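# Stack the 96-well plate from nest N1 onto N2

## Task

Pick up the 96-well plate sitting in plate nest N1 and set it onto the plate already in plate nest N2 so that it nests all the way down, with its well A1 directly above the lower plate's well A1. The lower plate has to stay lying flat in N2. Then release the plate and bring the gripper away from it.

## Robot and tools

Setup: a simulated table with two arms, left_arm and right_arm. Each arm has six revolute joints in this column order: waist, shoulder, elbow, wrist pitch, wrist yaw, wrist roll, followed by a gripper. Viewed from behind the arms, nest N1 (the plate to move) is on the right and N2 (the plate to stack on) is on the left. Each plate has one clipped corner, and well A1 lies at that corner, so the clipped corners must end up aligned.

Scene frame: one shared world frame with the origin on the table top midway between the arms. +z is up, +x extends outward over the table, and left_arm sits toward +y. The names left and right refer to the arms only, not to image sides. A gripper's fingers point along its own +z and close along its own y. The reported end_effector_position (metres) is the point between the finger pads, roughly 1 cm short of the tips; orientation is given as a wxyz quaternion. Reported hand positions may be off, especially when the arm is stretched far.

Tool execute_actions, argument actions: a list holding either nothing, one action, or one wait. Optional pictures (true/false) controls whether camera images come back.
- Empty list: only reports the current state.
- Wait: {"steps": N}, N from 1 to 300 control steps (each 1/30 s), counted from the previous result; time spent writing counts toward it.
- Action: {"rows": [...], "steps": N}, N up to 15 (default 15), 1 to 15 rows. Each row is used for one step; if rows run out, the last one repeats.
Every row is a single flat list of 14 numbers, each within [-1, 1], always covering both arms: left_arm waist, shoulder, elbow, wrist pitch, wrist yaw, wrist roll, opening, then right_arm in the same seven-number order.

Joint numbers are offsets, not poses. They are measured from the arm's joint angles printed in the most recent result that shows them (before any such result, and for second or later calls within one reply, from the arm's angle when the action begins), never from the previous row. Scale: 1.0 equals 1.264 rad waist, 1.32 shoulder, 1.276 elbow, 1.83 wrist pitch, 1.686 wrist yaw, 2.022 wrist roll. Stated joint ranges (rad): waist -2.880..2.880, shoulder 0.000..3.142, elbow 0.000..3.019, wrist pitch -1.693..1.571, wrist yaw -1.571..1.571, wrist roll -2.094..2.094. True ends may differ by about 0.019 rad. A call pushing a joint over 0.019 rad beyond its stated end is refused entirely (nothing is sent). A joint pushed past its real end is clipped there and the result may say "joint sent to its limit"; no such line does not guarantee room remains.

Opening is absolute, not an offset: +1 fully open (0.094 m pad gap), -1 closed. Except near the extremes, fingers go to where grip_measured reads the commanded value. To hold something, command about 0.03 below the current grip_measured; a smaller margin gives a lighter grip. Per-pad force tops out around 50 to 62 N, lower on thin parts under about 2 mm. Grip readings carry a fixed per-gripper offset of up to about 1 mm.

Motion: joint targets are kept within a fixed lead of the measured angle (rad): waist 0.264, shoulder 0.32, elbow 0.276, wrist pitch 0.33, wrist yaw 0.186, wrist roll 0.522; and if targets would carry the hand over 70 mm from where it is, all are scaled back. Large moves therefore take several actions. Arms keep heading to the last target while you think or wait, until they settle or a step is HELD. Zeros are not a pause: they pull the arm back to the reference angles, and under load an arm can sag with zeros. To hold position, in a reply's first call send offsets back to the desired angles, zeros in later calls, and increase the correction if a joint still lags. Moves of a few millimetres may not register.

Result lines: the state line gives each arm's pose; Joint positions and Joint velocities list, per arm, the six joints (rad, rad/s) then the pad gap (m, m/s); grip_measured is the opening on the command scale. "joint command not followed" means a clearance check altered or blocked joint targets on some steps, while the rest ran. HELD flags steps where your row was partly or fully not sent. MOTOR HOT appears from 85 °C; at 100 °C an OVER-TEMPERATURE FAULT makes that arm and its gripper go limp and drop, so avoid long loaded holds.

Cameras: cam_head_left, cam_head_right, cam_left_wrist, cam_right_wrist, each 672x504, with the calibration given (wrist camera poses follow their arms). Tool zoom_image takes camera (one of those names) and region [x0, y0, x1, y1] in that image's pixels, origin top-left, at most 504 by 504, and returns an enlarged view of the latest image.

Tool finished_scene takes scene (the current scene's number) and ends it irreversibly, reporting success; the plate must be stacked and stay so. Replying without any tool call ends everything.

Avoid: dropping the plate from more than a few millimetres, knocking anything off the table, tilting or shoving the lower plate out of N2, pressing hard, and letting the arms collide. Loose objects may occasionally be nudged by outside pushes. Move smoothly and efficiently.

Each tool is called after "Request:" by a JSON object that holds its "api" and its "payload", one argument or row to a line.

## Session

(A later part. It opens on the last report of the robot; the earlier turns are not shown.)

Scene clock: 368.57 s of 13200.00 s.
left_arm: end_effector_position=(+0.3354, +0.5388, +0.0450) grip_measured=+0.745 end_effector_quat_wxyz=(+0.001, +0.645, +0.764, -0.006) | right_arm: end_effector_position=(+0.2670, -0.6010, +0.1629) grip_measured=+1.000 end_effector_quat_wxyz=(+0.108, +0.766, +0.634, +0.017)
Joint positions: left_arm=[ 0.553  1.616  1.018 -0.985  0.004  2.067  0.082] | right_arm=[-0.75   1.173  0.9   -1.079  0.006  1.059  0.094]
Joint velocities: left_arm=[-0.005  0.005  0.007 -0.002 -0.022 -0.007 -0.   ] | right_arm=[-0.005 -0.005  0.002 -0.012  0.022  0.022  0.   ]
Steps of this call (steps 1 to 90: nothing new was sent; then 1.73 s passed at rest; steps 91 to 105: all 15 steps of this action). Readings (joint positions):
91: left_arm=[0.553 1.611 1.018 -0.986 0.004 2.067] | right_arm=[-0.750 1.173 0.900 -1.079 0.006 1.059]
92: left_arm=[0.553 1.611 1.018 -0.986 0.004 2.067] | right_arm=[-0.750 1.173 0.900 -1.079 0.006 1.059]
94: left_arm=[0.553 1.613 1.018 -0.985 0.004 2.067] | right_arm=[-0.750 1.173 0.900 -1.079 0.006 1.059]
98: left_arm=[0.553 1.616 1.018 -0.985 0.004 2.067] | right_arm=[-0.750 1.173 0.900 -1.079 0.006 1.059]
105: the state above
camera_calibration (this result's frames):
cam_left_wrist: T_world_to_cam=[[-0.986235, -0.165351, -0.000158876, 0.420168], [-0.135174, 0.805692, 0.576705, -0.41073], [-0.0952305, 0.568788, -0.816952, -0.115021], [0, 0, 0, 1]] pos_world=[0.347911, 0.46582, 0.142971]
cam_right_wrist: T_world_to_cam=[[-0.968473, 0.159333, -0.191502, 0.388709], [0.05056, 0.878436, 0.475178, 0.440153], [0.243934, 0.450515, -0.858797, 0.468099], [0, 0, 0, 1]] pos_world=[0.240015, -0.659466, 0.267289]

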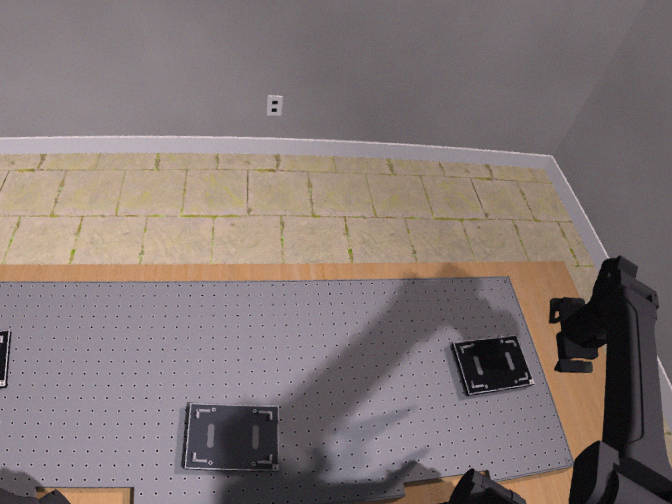

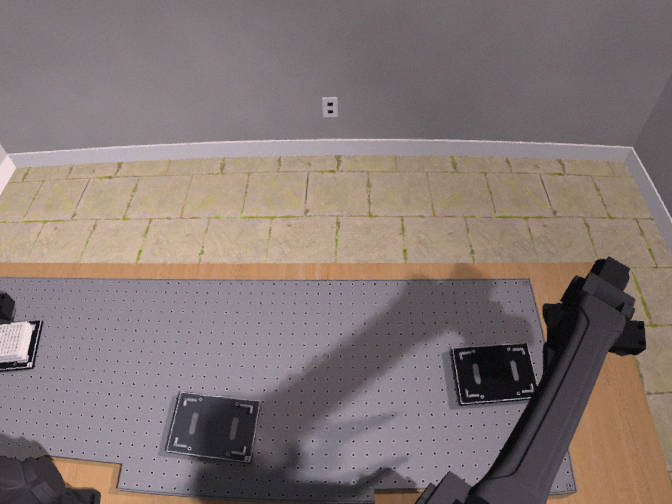

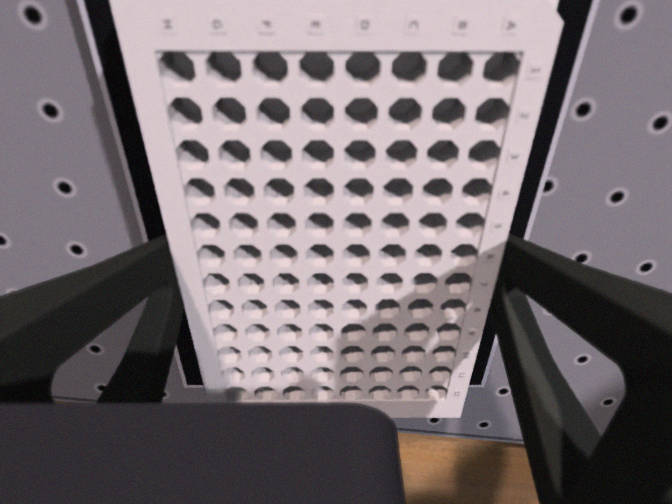

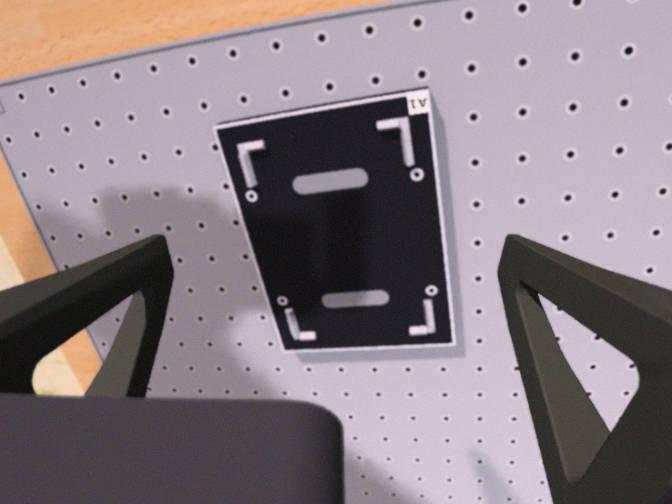

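Levelled (far end touched). Release.

Request:
{"api": "execute_actions", "payload": {
  "actions": [
    {"rows":[[0,0,0.008,0,0,0,0.745,0,0,0.02,0,0,0,1],[0,0,0.008,0,0,0,0.755,0,0,0.02,0,0,0,1],[0,0,0.008,0,0,0,0.765,0,0,0.02,0,0,0,1],[0,0,0.008,0,0,0,0.775,0,0,0.02,0,0,0,1],[0,0,0.008,0,0,0,0.79,0,0,0.02,0,0,0,1],[0,0,0.008,0,0,0,0.82,0,0,0.02,0,0,0,1],[0,0,0.008,0,0,0,0.9,0,0,0.02,0,0,0,1],[0,0,0.008,0,0,0,1,0,0,0.02,0,0,0,1]]}
  ]
}}

Request:
{"api": "execute_actions", "payload": {
  "actions": [
    {"rows":[[0,-0.02,0.03,-0.01,0,0,1,0,0,0,0,0,0,1],[0,-0.03,0.04,-0.02,0,0,1,0,0,0,0,0,0,1],[0,-0.04,0.05,-0.03,0,0,1,0,0,0,0,0,0,1]]}
  ],
  "pictures": false
}}

Request:
{"api": "execute_actions", "payload": {
  "actions": [
    {"rows":[[-0.14,0,0.01,0,0,-0.075,1,0,0,0,0,0,0,1]]}
  ],
  "pictures": false
}}

Request:
{"api": "execute_actions", "payload": {
  "actions": [
    {"steps":20}
  ]
}}

Request:
{"api": "zoom_image", "payload": {
  "camera": "cam_left_wrist",
  "region": [280,150,620,300]
}}

Scene clock: 377.83 s of 13200.00 s.
left_arm: end_effector_position=(+0.3354, +0.5388, +0.0450) grip_measured=+0.998 end_effector_quat_wxyz=(+0.001, +0.645, +0.764, -0.006) | right_arm: end_effector_position=(+0.2670, -0.6010, +0.1629) grip_measured=+1.000 end_effector_quat_wxyz=(+0.108, +0.766, +0.634, +0.017)
Joint positions: left_arm=[ 0.553  1.616  1.018 -0.985  0.004  2.067  0.094] | right_arm=[-0.75   1.173  0.9   -1.079  0.006  1.059  0.094]
Joint velocities: left_arm=[ 0.005  0.005 -0.002 -0.002  0.022 -0.022 -0.001] | right_arm=[-0.005 -0.015 -0.007 -0.017  0.007 -0.051  0.   ]
Steps of this call (steps 1 to 15: the robot went on to your last target; steps 16 to 90: nothing new was sent; then 5.77 s passed at rest; steps 91 to 105: all 15 steps of this action). Readings (joint positions):
91: left_arm=[0.553 1.616 1.018 -0.985 0.004 2.067] | right_arm=[-0.750 1.173 0.900 -1.079 0.006 1.059]
92: left_arm=[0.553 1.616 1.018 -0.985 0.004 2.067] | right_arm=[-0.750 1.173 0.900 -1.079 0.006 1.059]
94: left_arm=[0.553 1.616 1.018 -0.985 0.004 2.067] | right_arm=[-0.750 1.173 0.900 -1.079 0.006 1.059]
98: left_arm=[0.553 1.616 1.018 -0.985 0.004 2.067] | right_arm=[-0.750 1.173 0.900 -1.079 0.006 1.059]
105: the state above
camera_calibration (this result's frames):
cam_left_wrist: T_world_to_cam=[[-0.986235, -0.165351, -0.000158876, 0.420168], [-0.135174, 0.805692, 0.576705, -0.41073], [-0.0952305, 0.568788, -0.816952, -0.115021], [0, 0, 0, 1]] pos_world=[0.347911, 0.46582, 0.142971]
cam_right_wrist: T_world_to_cam=[[-0.968473, 0.159333, -0.191502, 0.388709], [0.05056, 0.878436, 0.475178, 0.440153], [0.243934, 0.450515, -0.858797, 0.468099], [0, 0, 0, 1]] pos_world=[0.240015, -0.659466, 0.267289]

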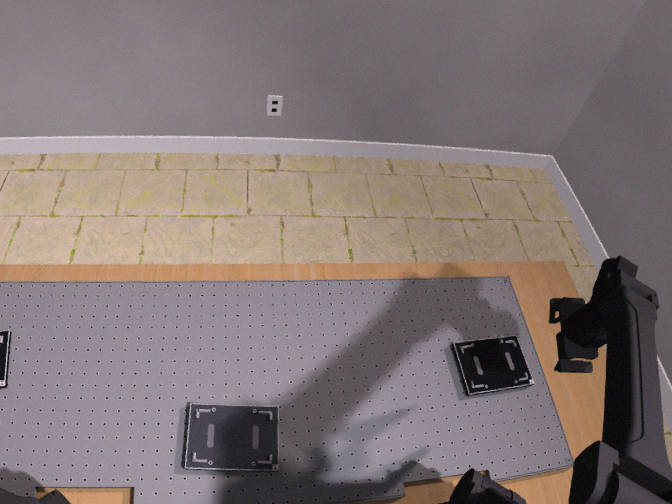

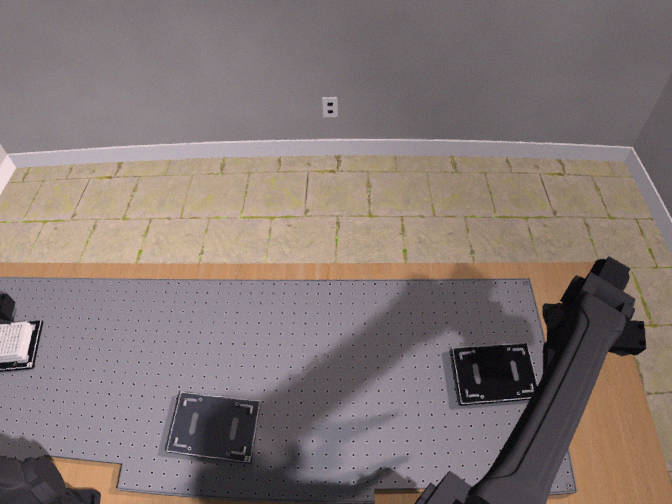

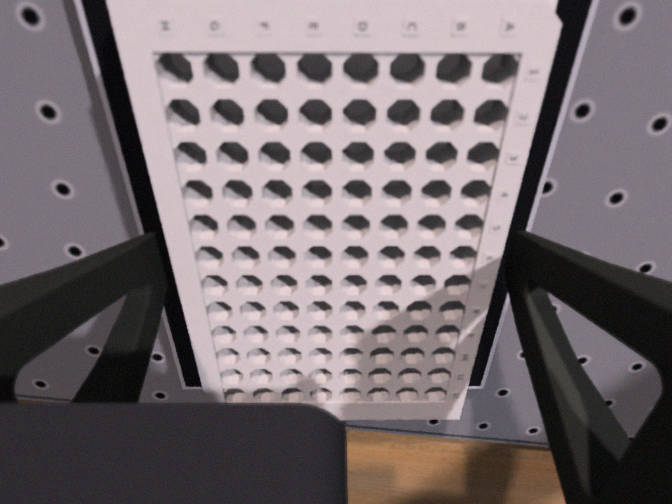

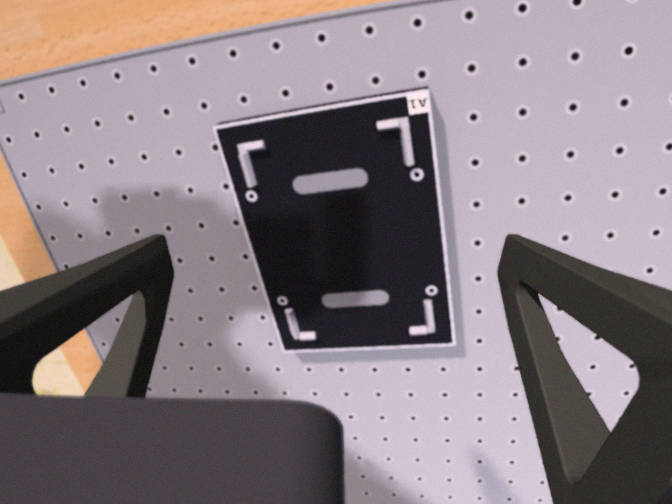

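Scene clock: 378.33 s of 13200.00 s.
left_arm: end_effector_position=(+0.3381, +0.5410, +0.0706) grip_measured=+0.998 end_effector_quat_wxyz=(+0.004, +0.645, +0.764, +0.007) | right_arm: end_effector_position=(+0.2670, -0.6010, +0.1629) grip_measured=+1.000 end_effector_quat_wxyz=(+0.108, +0.766, +0.634, +0.017)
Joint positions: left_arm=[ 0.553  1.571  1.042 -1.027  0.004  2.067  0.094] | right_arm=[-0.75   1.173  0.9   -1.079  0.006  1.059  0.094]
Joint velocities: left_arm=[-0.005 -0.015  0.007 -0.002 -0.037 -0.037 -0.001] | right_arm=[ 0.005 -0.015 -0.007 -0.002  0.022  0.022  0.   ]
Steps of this call (steps 1 to 15: all 15 steps of this action). Readings (joint positions):
1: left_arm=[0.553 1.616 1.018 -0.986 0.004 2.067] | right_arm=[-0.750 1.173 0.900 -1.079 0.006 1.059]
2: left_arm=[0.553 1.615 1.019 -0.991 0.004 2.067] | right_arm=[-0.750 1.173 0.900 -1.079 0.006 1.059]
4: left_arm=[0.553 1.605 1.022 -1.012 0.004 2.067] | right_arm=[-0.750 1.173 0.900 -1.079 0.006 1.059]
8: left_arm=[0.553 1.579 1.033 -1.026 0.004 2.067] | right_arm=[-0.750 1.173 0.900 -1.079 0.006 1.059]
15: the state above

Scene clock: 378.83 s of 13200.00 s.
left_arm: end_effector_position=(+0.3799, +0.4758, +0.0706) grip_measured=+0.998 end_effector_quat_wxyz=(+0.006, +0.664, +0.747, +0.006) | right_arm: end_effector_position=(+0.2670, -0.6010, +0.1629) grip_measured=+1.000 end_effector_quat_wxyz=(+0.108, +0.766, +0.634, +0.017)
Joint positions: left_arm=[ 0.371  1.571  1.042 -1.027  0.006  1.936  0.094] | right_arm=[-0.75   1.173  0.9   -1.079  0.006  1.059  0.094]
Joint velocities: left_arm=[ 0.142 -0.015  0.002  0.007 -0.037 -0.007 -0.001] | right_arm=[-0.005 -0.005 -0.007 -0.012  0.11  -0.066  0.   ]
Steps of this call (steps 1 to 15: all 15 steps of this action). Readings (joint positions):
1: left_arm=[0.542 1.571 1.042 -1.027 -0.000 2.047] | right_arm=[-0.750 1.173 0.900 -1.079 0.006 1.059]
2: left_arm=[0.520 1.571 1.042 -1.027 -0.001 2.024] | right_arm=[-0.750 1.173 0.900 -1.079 0.006 1.059]
4: left_arm=[0.447 1.571 1.042 -1.027 -0.000 1.990] | right_arm=[-0.750 1.173 0.900 -1.079 0.006 1.059]
8: left_arm=[0.342 1.571 1.042 -1.027 0.006 1.955] | right_arm=[-0.750 1.173 0.900 -1.079 0.006 1.059]
15: the state above

Scene clock: 379.50 s of 13200.00 s.
left_arm: end_effector_position=(+0.3787, +0.4783, +0.0706) grip_measured=+0.998 end_effector_quat_wxyz=(+0.006, +0.660, +0.751, +0.006) | right_arm: end_effector_position=(+0.2670, -0.6010, +0.1629) grip_measured=+1.000 end_effector_quat_wxyz=(+0.108, +0.766, +0.634, +0.017)
Joint positions: left_arm=[ 0.377  1.571  1.042 -1.027  0.006  1.931  0.094] | right_arm=[-0.75   1.173  0.9   -1.079  0.006  1.059  0.094]
Joint velocities: left_arm=[-0.005 -0.005 -0.012 -0.017 -0.007  0.037  0.001] | right_arm=[ 0.005  0.024 -0.017  0.002 -0.037  0.037  0.   ]
Steps of this call (steps 1 to 15: the robot went on to your last target; steps 16 to 20: nothing new was sent). Readings (joint positions):
1: left_arm=[0.375 1.571 1.042 -1.027 0.006 1.935] | right_arm=[-0.750 1.173 0.900 -1.079 0.006 1.059]
2: left_arm=[0.377 1.571 1.042 -1.027 0.006 1.934] | right_arm=[-0.750 1.173 0.900 -1.079 0.006 1.059]
4: left_arm=[0.377 1.571 1.042 -1.027 0.006 1.933] | right_arm=[-0.750 1.173 0.900 -1.079 0.006 1.059]
8: left_arm=[0.377 1.571 1.042 -1.027 0.006 1.932] | right_arm=[-0.750 1.173 0.900 -1.079 0.006 1.059]
20: the state above
All arms were judged still, so your last target was given up. Only a new action makes them travel on or press farther. Fingers that are still opening or closing keep moving.
camera_calibration (this result's frames):
cam_left_wrist: T_world_to_cam=[[-0.991729, -0.125962, -0.024622, 0.437785], [-0.116551, 0.803525, 0.583749, -0.377401], [-0.0537458, 0.581791, -0.811561, -0.0778076], [0, 0, 0, 1]] pos_world=[0.385996, 0.403663, 0.167941]
cam_right_wrist: T_world_to_cam=[[-0.968473, 0.159333, -0.191502, 0.388709], [0.05056, 0.878436, 0.475178, 0.440153], [0.243934, 0.450515, -0.858797, 0.468099], [0, 0, 0, 1]] pos_world=[0.240015, -0.659466, 0.267289]

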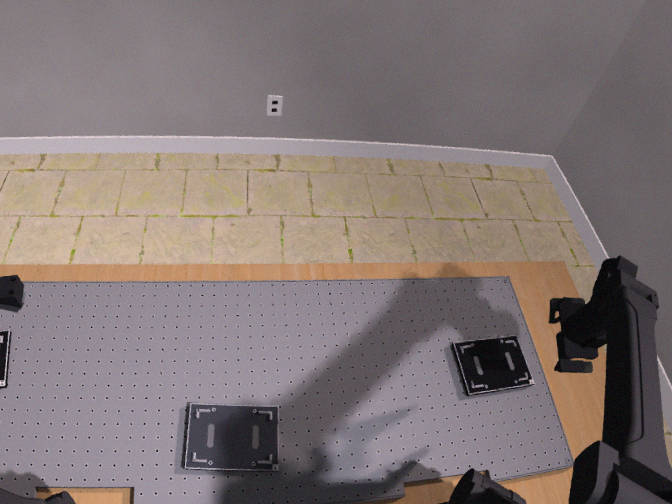

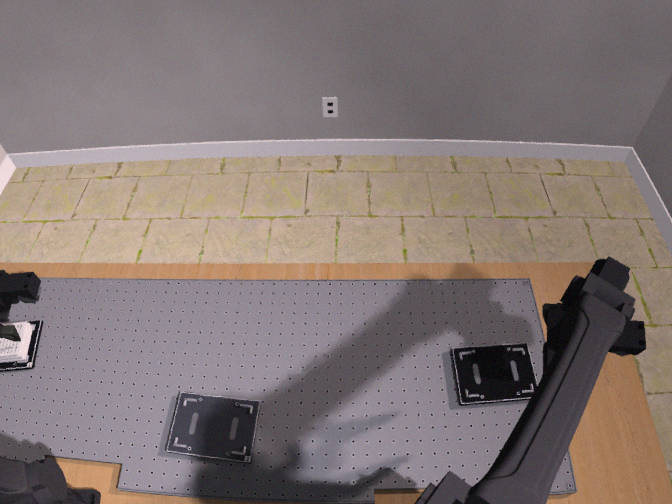

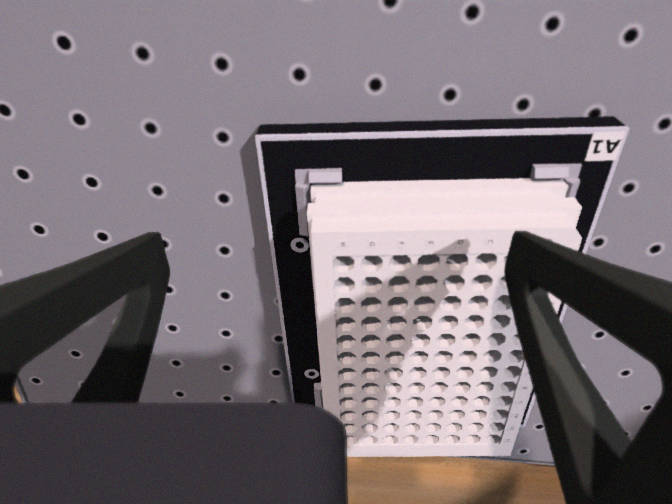

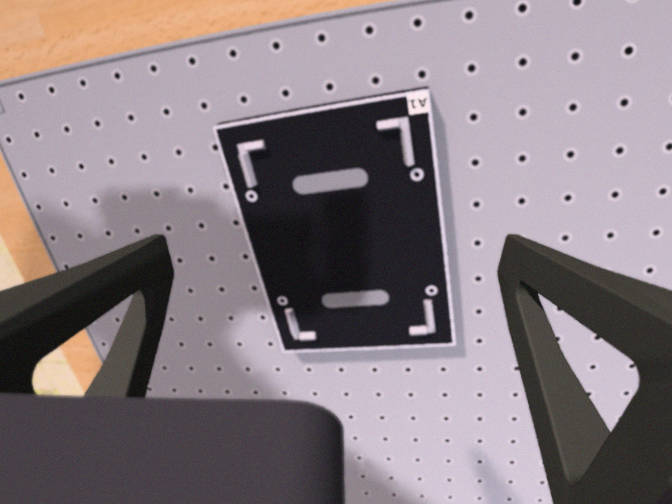

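Region (280, 150, 620, 300) of cam_left_wrist's 672x504 image, scaled by 1.482, with more detail than that image has; it fills the top 222 rows of this view, and the rest is white.

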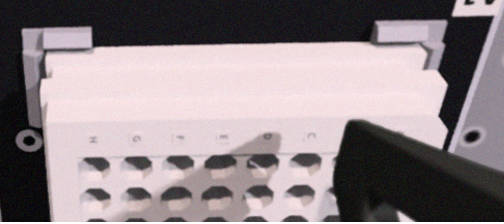

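Request:
{"api": "execute_actions", "payload": {
  "actions": [
    {"rows":[[-0.1,0,0.01,0,0,-0.2,1,0,0,0.02,0,0,0,1],[-0.1,0,0.01,0,0,-0.2,1,0,0,0.02,0,0,0,1],[-0.1,0,0.01,0,0,-0.2,1,0,0,0.02,0,0,0,1],[-0.1,0,0.01,0,0,-0.2,1,0,0,0.02,0,0,0,1],[-0.1,0,0.01,0,0,-0.2,1,0,0,0.02,0,0,0,1],[-0.1,0,0.01,0,0,-0.2,1,0,0,0.02,0,0,0,1],[-0.1,0,0.01,0,0,-0.2,1,0,0,0.02,0,0,0,1],[-0.1,0.06,0.01,0,0.15,-0.2,1,0,0,0.02,0,0,0,1]]}
  ],
  "pictures": false
}}

Request:
{"api": "execute_actions", "payload": {
  "actions": [
    {"steps":30}
  ]
}}

Scene clock: 396.33 s of 13200.00 s.
left_arm: end_effector_position=(+0.4118, +0.3839, +0.0459) grip_measured=+0.998 end_effector_quat_wxyz=(+0.086, +0.558, +0.820, -0.098) | right_arm: end_effector_position=(+0.2670, -0.6010, +0.1629) grip_measured=+1.000 end_effector_quat_wxyz=(+0.108, +0.766, +0.634, +0.017)
Joint positions: left_arm=[ 0.241  1.647  1.042 -1.027  0.255  1.556  0.094] | right_arm=[-0.75   1.173  0.9   -1.079  0.006  1.059  0.094]
Joint velocities: left_arm=[ 0.073  0.093 -0.007 -0.007 -0.022 -0.125  0.   ] | right_arm=[ 0.005 -0.005  0.007 -0.002 -0.007 -0.022  0.   ]
Steps of this call (steps 1 to 90: nothing new was sent; then 13.33 s passed at rest; steps 91 to 105: all 15 steps of this action). Readings (joint positions):
91: left_arm=[0.369 1.571 1.042 -1.027 0.003 1.866] | right_arm=[-0.750 1.173 0.900 -1.079 0.006 1.059]
92: left_arm=[0.353 1.571 1.042 -1.027 0.002 1.800] | right_arm=[-0.750 1.173 0.900 -1.079 0.006 1.059]
94: left_arm=[0.300 1.571 1.042 -1.027 0.003 1.707] | right_arm=[-0.750 1.173 0.900 -1.079 0.006 1.059]
98: left_arm=[0.232 1.576 1.042 -1.027 0.103 1.610] | right_arm=[-0.750 1.173 0.900 -1.079 0.006 1.059]
105: the state above

Scene clock: 397.33 s of 13200.00 s.
left_arm: end_effector_position=(+0.4112, +0.3857, +0.0450) grip_measured=+0.998 end_effector_quat_wxyz=(+0.086, +0.550, +0.825, -0.100) | right_arm: end_effector_position=(+0.2670, -0.6010, +0.1629) grip_measured=+1.000 end_effector_quat_wxyz=(+0.108, +0.766, +0.634, +0.017)
Joint positions: left_arm=[ 0.246  1.649  1.042 -1.027  0.256  1.542  0.094] | right_arm=[-0.75   1.173  0.9   -1.079  0.006  1.059  0.094]
Joint velocities: left_arm=[-0.024  0.005 -0.012 -0.012 -0.007 -0.037  0.001] | right_arm=[ 0.005 -0.005 -0.007 -0.002  0.051 -0.007  0.   ]
Steps of this call (steps 1 to 30: the robot went on to your last target). Readings (joint positions):
1: left_arm=[0.243 1.649 1.042 -1.027 0.255 1.553] | right_arm=[-0.750 1.173 0.900 -1.079 0.006 1.059]
2: left_arm=[0.244 1.649 1.042 -1.027 0.255 1.551] | right_arm=[-0.750 1.173 0.900 -1.079 0.006 1.059]
4: left_arm=[0.246 1.649 1.042 -1.027 0.256 1.548] | right_arm=[-0.750 1.173 0.900 -1.079 0.006 1.059]
8: left_arm=[0.246 1.649 1.042 -1.027 0.256 1.544] | right_arm=[-0.750 1.173 0.900 -1.079 0.006 1.059]
30: the state above
All arms were judged still, so your last target was given up. Only a new action makes them travel on or press farther. Fingers that are still opening or closing keep moving.
camera_calibration (this result's frames):
cam_left_wrist: T_world_to_cam=[[-0.924985, -0.374972, 0.0616353, 0.52245], [-0.329737, 0.872621, 0.360285, -0.213231], [-0.188881, 0.312935, -0.930804, 0.121651], [0, 0, 0, 1]] pos_world=[0.435926, 0.343905, 0.157856]
cam_right_wrist: T_world_to_cam=[[-0.968473, 0.159333, -0.191502, 0.388709], [0.05056, 0.878436, 0.475178, 0.440153], [0.243934, 0.450515, -0.858797, 0.468099], [0, 0, 0, 1]] pos_world=[0.240015, -0.659466, 0.267289]

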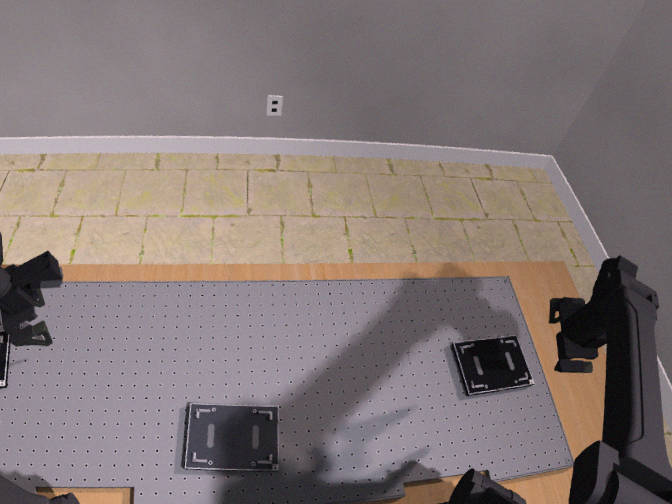

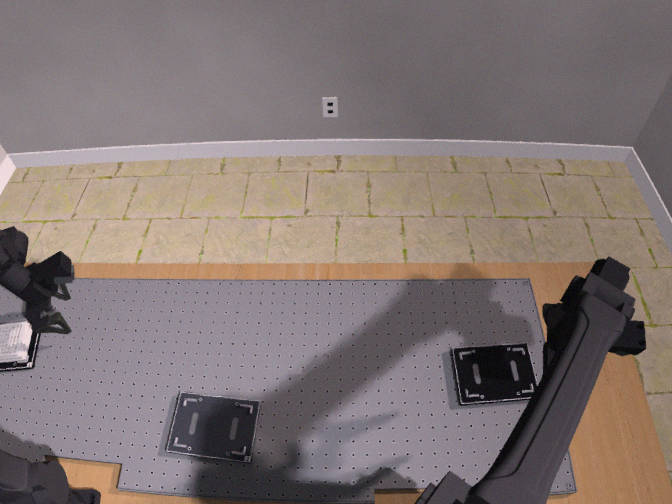

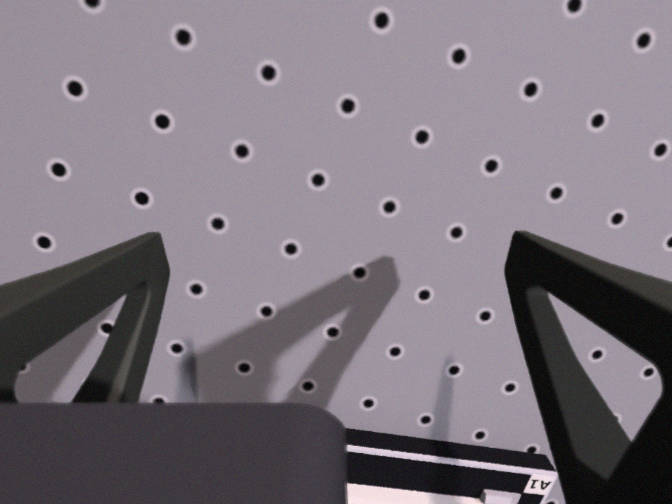

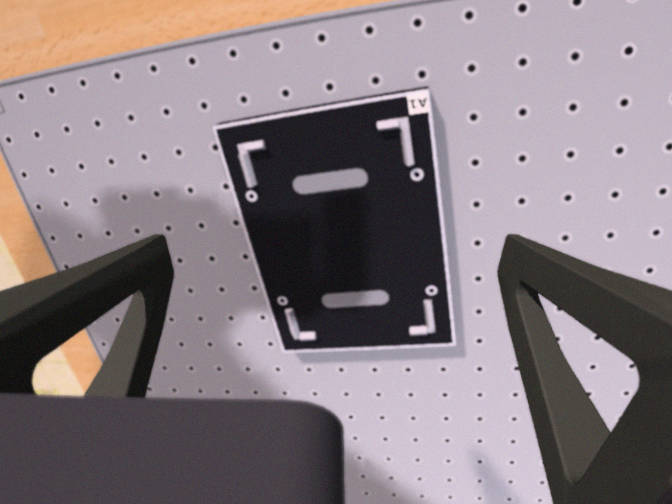

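Request:
{"api": "execute_actions", "payload": {
  "actions": [
    {"rows":[[-0.28,0,0.01,0,0,-0.15,1,0,0,0.02,0,0,0,1],[-0.28,0,0.01,0,0,-0.15,1,0,0,0.02,0,0,0,1],[-0.28,0,0.01,0,0,-0.15,1,0,0,0.02,0,0,0,1],[-0.28,0,0.01,0,0,-0.15,1,0,0,0.02,0,0,0,1],[-0.28,0,0.01,0,0,-0.15,1,0,0,0.02,0,0,0,1],[-0.28,0,0.01,0,-0.48,-0.15,1,0,0,0.02,0,0,0,1]]}
  ],
  "pictures": false
}}

Request:
{"api": "execute_actions", "payload": {
  "actions": [
    {"steps":45}
  ]
}}

Scene clock: 404.97 s of 13200.00 s.
left_arm: end_effector_position=(+0.4257, +0.3577, +0.0642) grip_measured=+0.999 end_effector_quat_wxyz=(-0.181, +0.589, +0.762, +0.201) | right_arm: end_effector_position=(+0.2670, -0.6010, +0.1629) grip_measured=+1.000 end_effector_quat_wxyz=(+0.108, +0.766, +0.634, +0.017)
Joint positions: left_arm=[-0.139  1.649  1.042 -1.027 -0.545  1.271  0.094] | right_arm=[-0.75   1.173  0.9   -1.079  0.006  1.059  0.094]
Joint velocities: left_arm=[ 0.464 -0.015  0.007  0.012 -0.154 -0.095  0.   ] | right_arm=[-0.024 -0.005  0.007 -0.012 -0.051  0.051  0.   ]
Steps of this call (steps 1 to 90: nothing new was sent; then 4.13 s passed at rest; steps 91 to 105: all 15 steps of this action). Readings (joint positions):
91: left_arm=[0.235 1.649 1.042 -1.027 0.252 1.513] | right_arm=[-0.750 1.173 0.900 -1.079 0.006 1.059]
92: left_arm=[0.213 1.649 1.042 -1.027 0.251 1.481] | right_arm=[-0.750 1.173 0.900 -1.079 0.006 1.059]
94: left_arm=[0.136 1.649 1.042 -1.027 0.251 1.431] | right_arm=[-0.750 1.173 0.900 -1.079 0.006 1.059]
98: left_arm=[-0.084 1.649 1.042 -1.027 -0.051 1.334] | right_arm=[-0.750 1.173 0.900 -1.079 0.006 1.059]
105: the state above

Scene clock: 406.47 s of 13200.00 s.
left_arm: end_effector_position=(+0.4224, +0.3750, +0.0649) grip_measured=+0.999 end_effector_quat_wxyz=(-0.185, +0.567, +0.777, +0.202) | right_arm: end_effector_position=(+0.2670, -0.6010, +0.1629) grip_measured=+1.000 end_effector_quat_wxyz=(+0.108, +0.766, +0.634, +0.017)
Joint positions: left_arm=[-0.101  1.649  1.042 -1.027 -0.552  1.254  0.094] | right_arm=[-0.75   1.173  0.9   -1.079  0.006  1.059  0.094]
Joint velocities: left_arm=[-0.005 -0.005 -0.012  0.012 -0.022  0.007  0.   ] | right_arm=[ 0.015 -0.005 -0.012 -0.007  0.022 -0.007  0.   ]
Steps of this call (steps 1 to 30: the robot went on to your last target; steps 31 to 45: nothing new was sent). Readings (joint positions):
1: left_arm=[-0.125 1.649 1.042 -1.027 -0.548 1.268] | right_arm=[-0.750 1.173 0.900 -1.079 0.006 1.059]
2: left_arm=[-0.112 1.649 1.042 -1.027 -0.550 1.265] | right_arm=[-0.750 1.173 0.900 -1.079 0.006 1.059]
4: left_arm=[-0.098 1.649 1.042 -1.027 -0.552 1.261] | right_arm=[-0.750 1.173 0.900 -1.079 0.006 1.059]
8: left_arm=[-0.099 1.649 1.042 -1.027 -0.552 1.257] | right_arm=[-0.750 1.173 0.900 -1.079 0.006 1.059]
45: the state above
All arms were judged still, so your last target was given up. Only a new action makes them travel on or press farther. Fingers that are still opening or closing keep moving.
camera_calibration (this result's frames):
cam_left_wrist: T_world_to_cam=[[-0.956871, -0.269335, -0.108887, 0.512537], [-0.202012, 0.347507, 0.915658, -0.100385], [-0.20878, 0.898164, -0.386928, -0.10069], [0, 0, 0, 1]] pos_world=[0.449131, 0.263364, 0.108767]
cam_right_wrist: T_world_to_cam=[[-0.968473, 0.159333, -0.191502, 0.388709], [0.05056, 0.878436, 0.475178, 0.440153], [0.243934, 0.450515, -0.858797, 0.468099], [0, 0, 0, 1]] pos_world=[0.240015, -0.659466, 0.267289]

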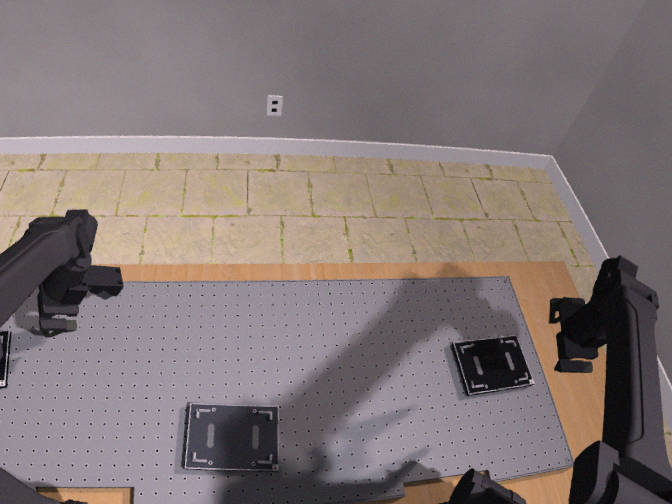

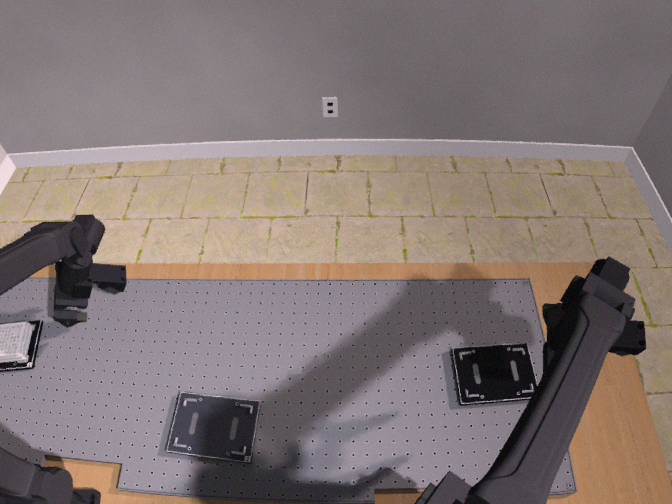

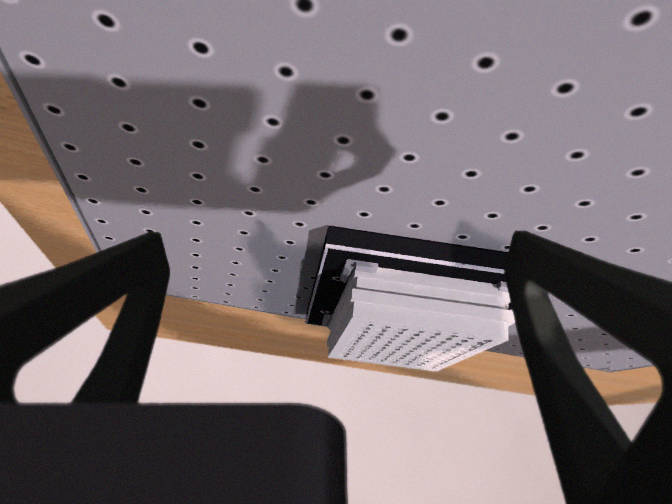

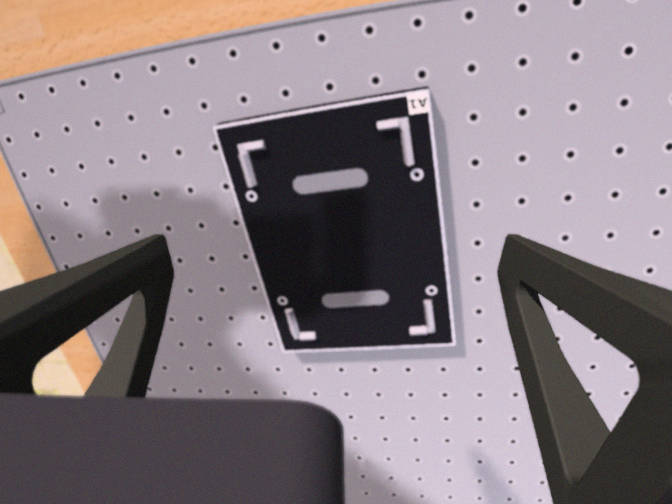

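Request:
{"api": "zoom_image", "payload": {
  "camera": "cam_left_wrist",
  "region": [300,220,520,380]
}}

Region (300, 220, 520, 380) of cam_left_wrist's 672x504 image, scaled by 2.291, with more detail than that image has; it fills the top 367 rows of this view, and the rest is white.

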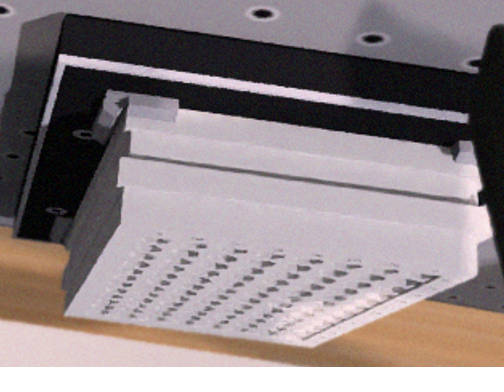

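Request:
{"api": "execute_actions", "payload": {
  "actions": [
    {"rows":[[0,0.03,0.01,0,-0.22,0,1,0,0,0.02,0,0,0,1]]}
  ],
  "pictures": false
}}

Request:
{"api": "execute_actions", "payload": {
  "actions": [
    {"steps":20}
  ]
}}

Scene clock: 423.67 s of 13200.00 s.
left_arm: end_effector_position=(+0.4240, +0.4213, +0.0975) grip_measured=+0.999 end_effector_quat_wxyz=(-0.293, +0.537, +0.716, +0.335) | right_arm: end_effector_position=(+0.2670, -0.6010, +0.1629) grip_measured=+1.000 end_effector_quat_wxyz=(+0.108, +0.766, +0.634, +0.017)
Joint positions: left_arm=[-0.102  1.673  1.042 -1.027 -0.92   1.254  0.094] | right_arm=[-0.75   1.173  0.9   -1.079  0.006  1.059  0.094]
Joint velocities: left_arm=[-0.015  0.005 -0.002  0.007 -0.081 -0.037  0.   ] | right_arm=[-0.005 -0.005  0.012 -0.012  0.022 -0.037  0.   ]
Steps of this call (steps 1 to 90: nothing new was sent; then 13.70 s passed at rest; steps 91 to 105: all 15 steps of this action). Readings (joint positions):
91: left_arm=[-0.104 1.652 1.042 -1.027 -0.646 1.254] | right_arm=[-0.750 1.173 0.900 -1.079 0.006 1.059]
92: left_arm=[-0.104 1.656 1.042 -1.027 -0.751 1.254] | right_arm=[-0.750 1.173 0.900 -1.079 0.006 1.059]
94: left_arm=[-0.103 1.665 1.042 -1.027 -0.894 1.254] | right_arm=[-0.750 1.173 0.900 -1.079 0.006 1.059]
98: left_arm=[-0.102 1.673 1.042 -1.027 -0.919 1.254] | right_arm=[-0.750 1.173 0.900 -1.079 0.006 1.059]
105: the state above

Scene clock: 424.33 s of 13200.00 s.
left_arm: end_effector_position=(+0.4240, +0.4213, +0.0975) grip_measured=+0.999 end_effector_quat_wxyz=(-0.293, +0.537, +0.716, +0.335) | right_arm: end_effector_position=(+0.2670, -0.6010, +0.1629) grip_measured=+1.000 end_effector_quat_wxyz=(+0.108, +0.766, +0.634, +0.017)
Joint positions: left_arm=[-0.102  1.673  1.042 -1.027 -0.92   1.254  0.094] | right_arm=[-0.75   1.173  0.9   -1.079  0.006  1.059  0.094]
Joint velocities: left_arm=[-0.005 -0.005  0.007 -0.002  0.037 -0.022 -0.   ] | right_arm=[-0.005 -0.015  0.002  0.017 -0.022  0.007  0.   ]
Steps of this call (steps 1 to 15: the robot went on to your last target; steps 16 to 20: nothing new was sent). Readings (joint positions):
1: left_arm=[-0.102 1.673 1.042 -1.027 -0.920 1.254] | right_arm=[-0.750 1.173 0.900 -1.079 0.006 1.059]
2: left_arm=[-0.102 1.673 1.042 -1.027 -0.920 1.254] | right_arm=[-0.750 1.173 0.900 -1.079 0.006 1.059]
4: left_arm=[-0.102 1.673 1.042 -1.027 -0.920 1.254] | right_arm=[-0.750 1.173 0.900 -1.079 0.006 1.059]
8: left_arm=[-0.102 1.673 1.042 -1.027 -0.920 1.254] | right_arm=[-0.750 1.173 0.900 -1.079 0.006 1.059]
20: the state above
All arms were judged still, so your last target was given up. Only a new action makes them travel on or press farther. Fingers that are still opening or closing keep moving.
camera_calibration (this result's frames):
cam_left_wrist: T_world_to_cam=[[-0.967314, -0.190527, -0.167342, 0.506994], [-0.170494, 0.000156316, 0.985359, -0.019798], [-0.187712, 0.981682, -0.032635, -0.208022], [0, 0, 0, 1]] pos_world=[0.447999, 0.300811, 0.0975606]
cam_right_wrist: T_world_to_cam=[[-0.968473, 0.159333, -0.191502, 0.388709], [0.05056, 0.878436, 0.475178, 0.440153], [0.243934, 0.450515, -0.858797, 0.468099], [0, 0, 0, 1]] pos_world=[0.240015, -0.659466, 0.267289]

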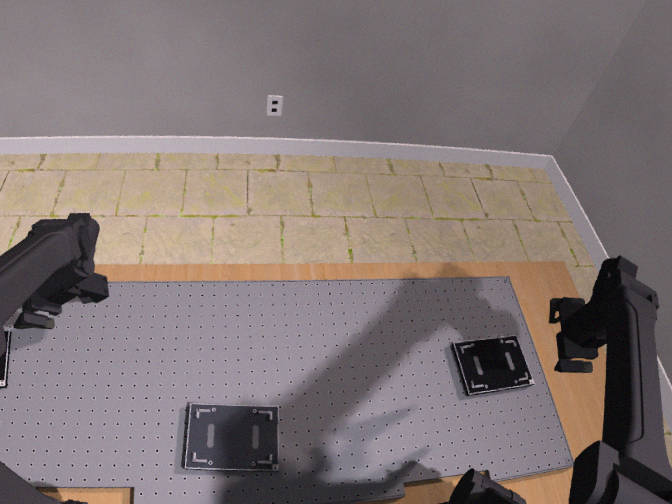

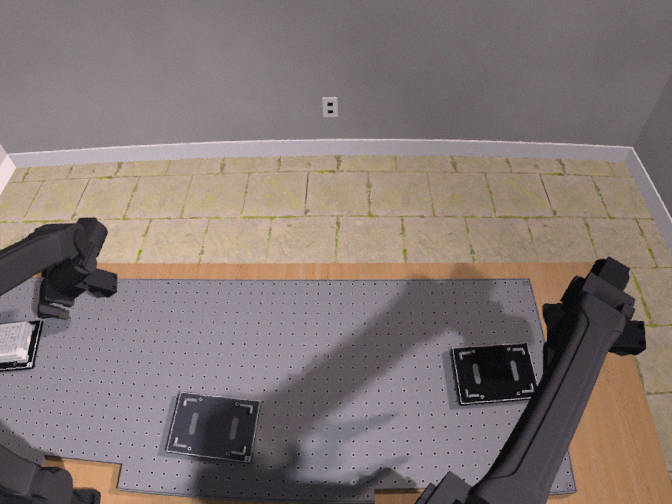

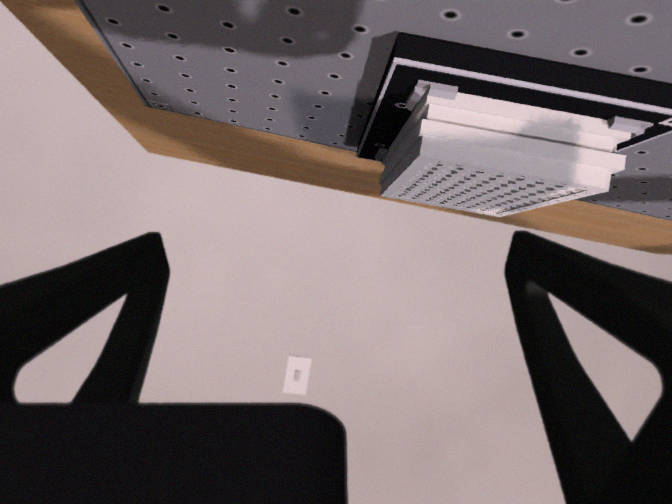

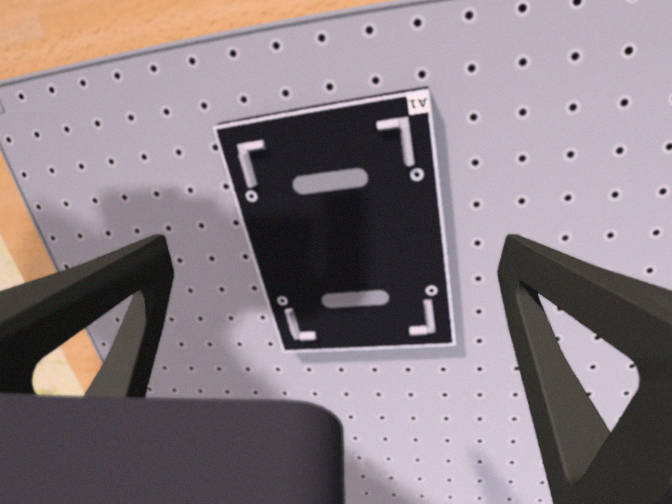

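Lower the arm by ~6 cm for a side-on view.

Request:
{"api": "execute_actions", "payload": {
  "actions": [
    {"rows":[[0,0.05,0.01,0,0,0,1,0,0,0.02,0,0,0,1],[0,0.05,0.01,0.03,0,0,1,0,0,0.02,0,0,0,1],[0,0.11,0.01,0.08,0,0,1,0,0,0.02,0,0,0,1]]}
  ],
  "pictures": false
}}

Request:
{"api": "execute_actions", "payload": {
  "actions": [
    {"steps":20}
  ]
}}

Scene clock: 428.63 s of 13200.00 s.
left_arm: end_effector_position=(+0.4404, +0.4215, +0.0350) grip_measured=+0.999 end_effector_quat_wxyz=(-0.297, +0.539, +0.715, +0.332) | right_arm: end_effector_position=(+0.2670, -0.6010, +0.1629) grip_measured=+1.000 end_effector_quat_wxyz=(+0.108, +0.766, +0.634, +0.017)
Joint positions: left_arm=[-0.102  1.824  1.047 -0.891 -0.921  1.253  0.094] | right_arm=[-0.75   1.173  0.9   -1.079  0.006  1.059  0.094]
Joint velocities: left_arm=[-0.005  0.005  0.017  0.012 -0.037 -0.037  0.001] | right_arm=[-0.005  0.005 -0.017  0.027  0.007 -0.007  0.   ]
Steps of this call (steps 1 to 90: nothing new was sent; then 0.80 s passed at rest; steps 91 to 105: all 15 steps of this action). Readings (joint positions):
91: left_arm=[-0.102 1.677 1.042 -1.027 -0.920 1.254] | right_arm=[-0.750 1.173 0.900 -1.079 0.006 1.059]
92: left_arm=[-0.102 1.683 1.042 -1.017 -0.920 1.254] | right_arm=[-0.750 1.173 0.900 -1.079 0.006 1.059]
94: left_arm=[-0.102 1.720 1.044 -0.953 -0.920 1.254] | right_arm=[-0.750 1.173 0.900 -1.079 0.006 1.059]
98: left_arm=[-0.102 1.814 1.045 -0.897 -0.920 1.254] | right_arm=[-0.750 1.173 0.900 -1.079 0.006 1.059]
105: the state above

Scene clock: 429.30 s of 13200.00 s.
left_arm: end_effector_position=(+0.4404, +0.4215, +0.0350) grip_measured=+0.999 end_effector_quat_wxyz=(-0.297, +0.539, +0.715, +0.332) | right_arm: end_effector_position=(+0.2670, -0.6010, +0.1629) grip_measured=+1.000 end_effector_quat_wxyz=(+0.108, +0.766, +0.634, +0.017)
Joint positions: left_arm=[-0.102  1.824  1.047 -0.891 -0.921  1.253  0.094] | right_arm=[-0.75   1.173  0.9   -1.079  0.006  1.059  0.094]
Joint velocities: left_arm=[-0.005 -0.015 -0.002 -0.002 -0.037  0.139 -0.001] | right_arm=[-0.005 -0.015 -0.007  0.002 -0.051  0.051  0.   ]
Steps of this call (steps 1 to 15: the robot went on to your last target; steps 16 to 20: nothing new was sent). Readings (joint positions):
1: left_arm=[-0.102 1.824 1.047 -0.891 -0.921 1.253] | right_arm=[-0.750 1.173 0.900 -1.079 0.006 1.059]
2: left_arm=[-0.102 1.824 1.047 -0.891 -0.921 1.253] | right_arm=[-0.750 1.173 0.900 -1.079 0.006 1.059]
4: left_arm=[-0.102 1.824 1.047 -0.891 -0.921 1.253] | right_arm=[-0.750 1.173 0.900 -1.079 0.006 1.059]
8: left_arm=[-0.102 1.824 1.047 -0.891 -0.921 1.253] | right_arm=[-0.750 1.173 0.900 -1.079 0.006 1.059]
20: the state above
All arms were judged still, so your last target was given up. Only a new action makes them travel on or press farther. Fingers that are still opening or closing keep moving.
camera_calibration (this result's frames):
cam_left_wrist: T_world_to_cam=[[-0.968847, -0.19101, -0.157644, 0.512974], [-0.160474, -0.00065751, 0.98704, 0.0403771], [-0.188638, 0.981588, -0.0300151, -0.20687], [0, 0, 0, 1]] pos_world=[0.464449, 0.301071, 0.0348041]
cam_right_wrist: T_world_to_cam=[[-0.968473, 0.159333, -0.191502, 0.388709], [0.05056, 0.878436, 0.475178, 0.440153], [0.243934, 0.450515, -0.858797, 0.468099], [0, 0, 0, 1]] pos_world=[0.240015, -0.659466, 0.267289]

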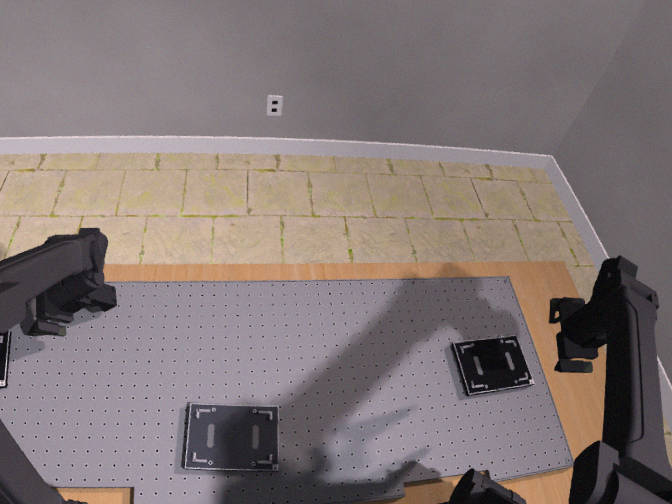

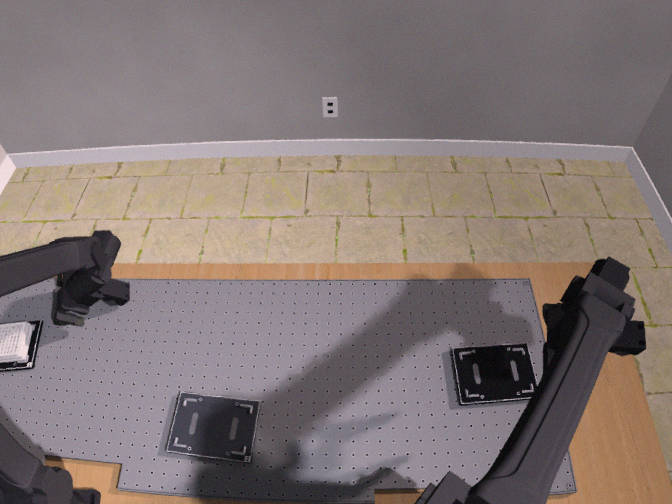

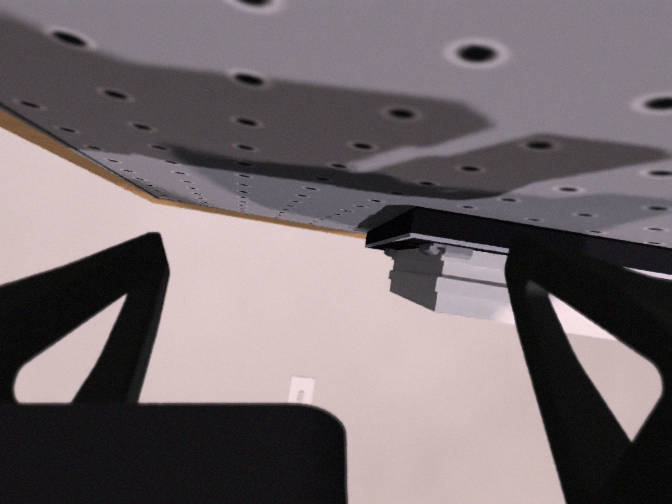

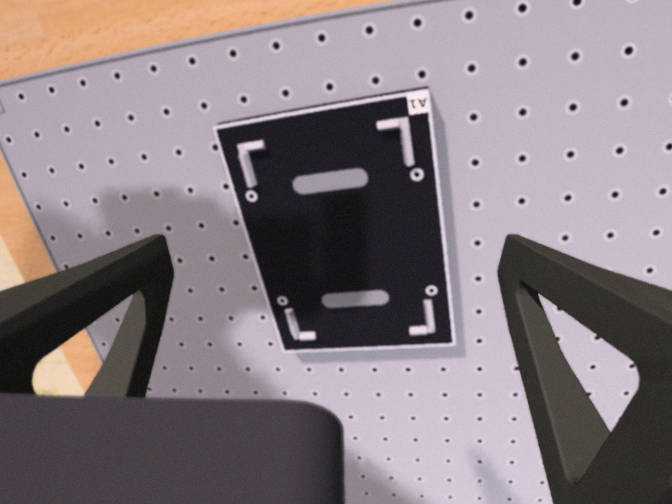

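Request:
{"api": "zoom_image", "payload": {
  "camera": "cam_left_wrist",
  "region": [370,220,520,330]
}}

Region (370, 220, 520, 330) of cam_left_wrist's 672x504 image, scaled by 3.360, with more detail than that image has; it fills the top 370 rows of this view, and the rest is white.

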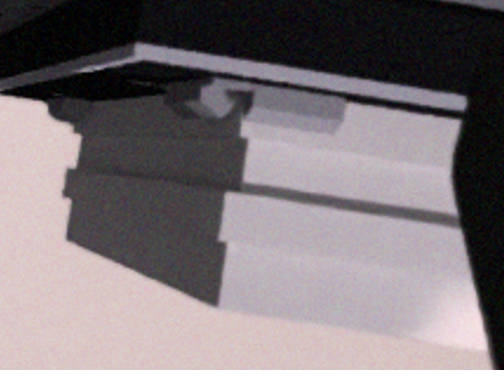

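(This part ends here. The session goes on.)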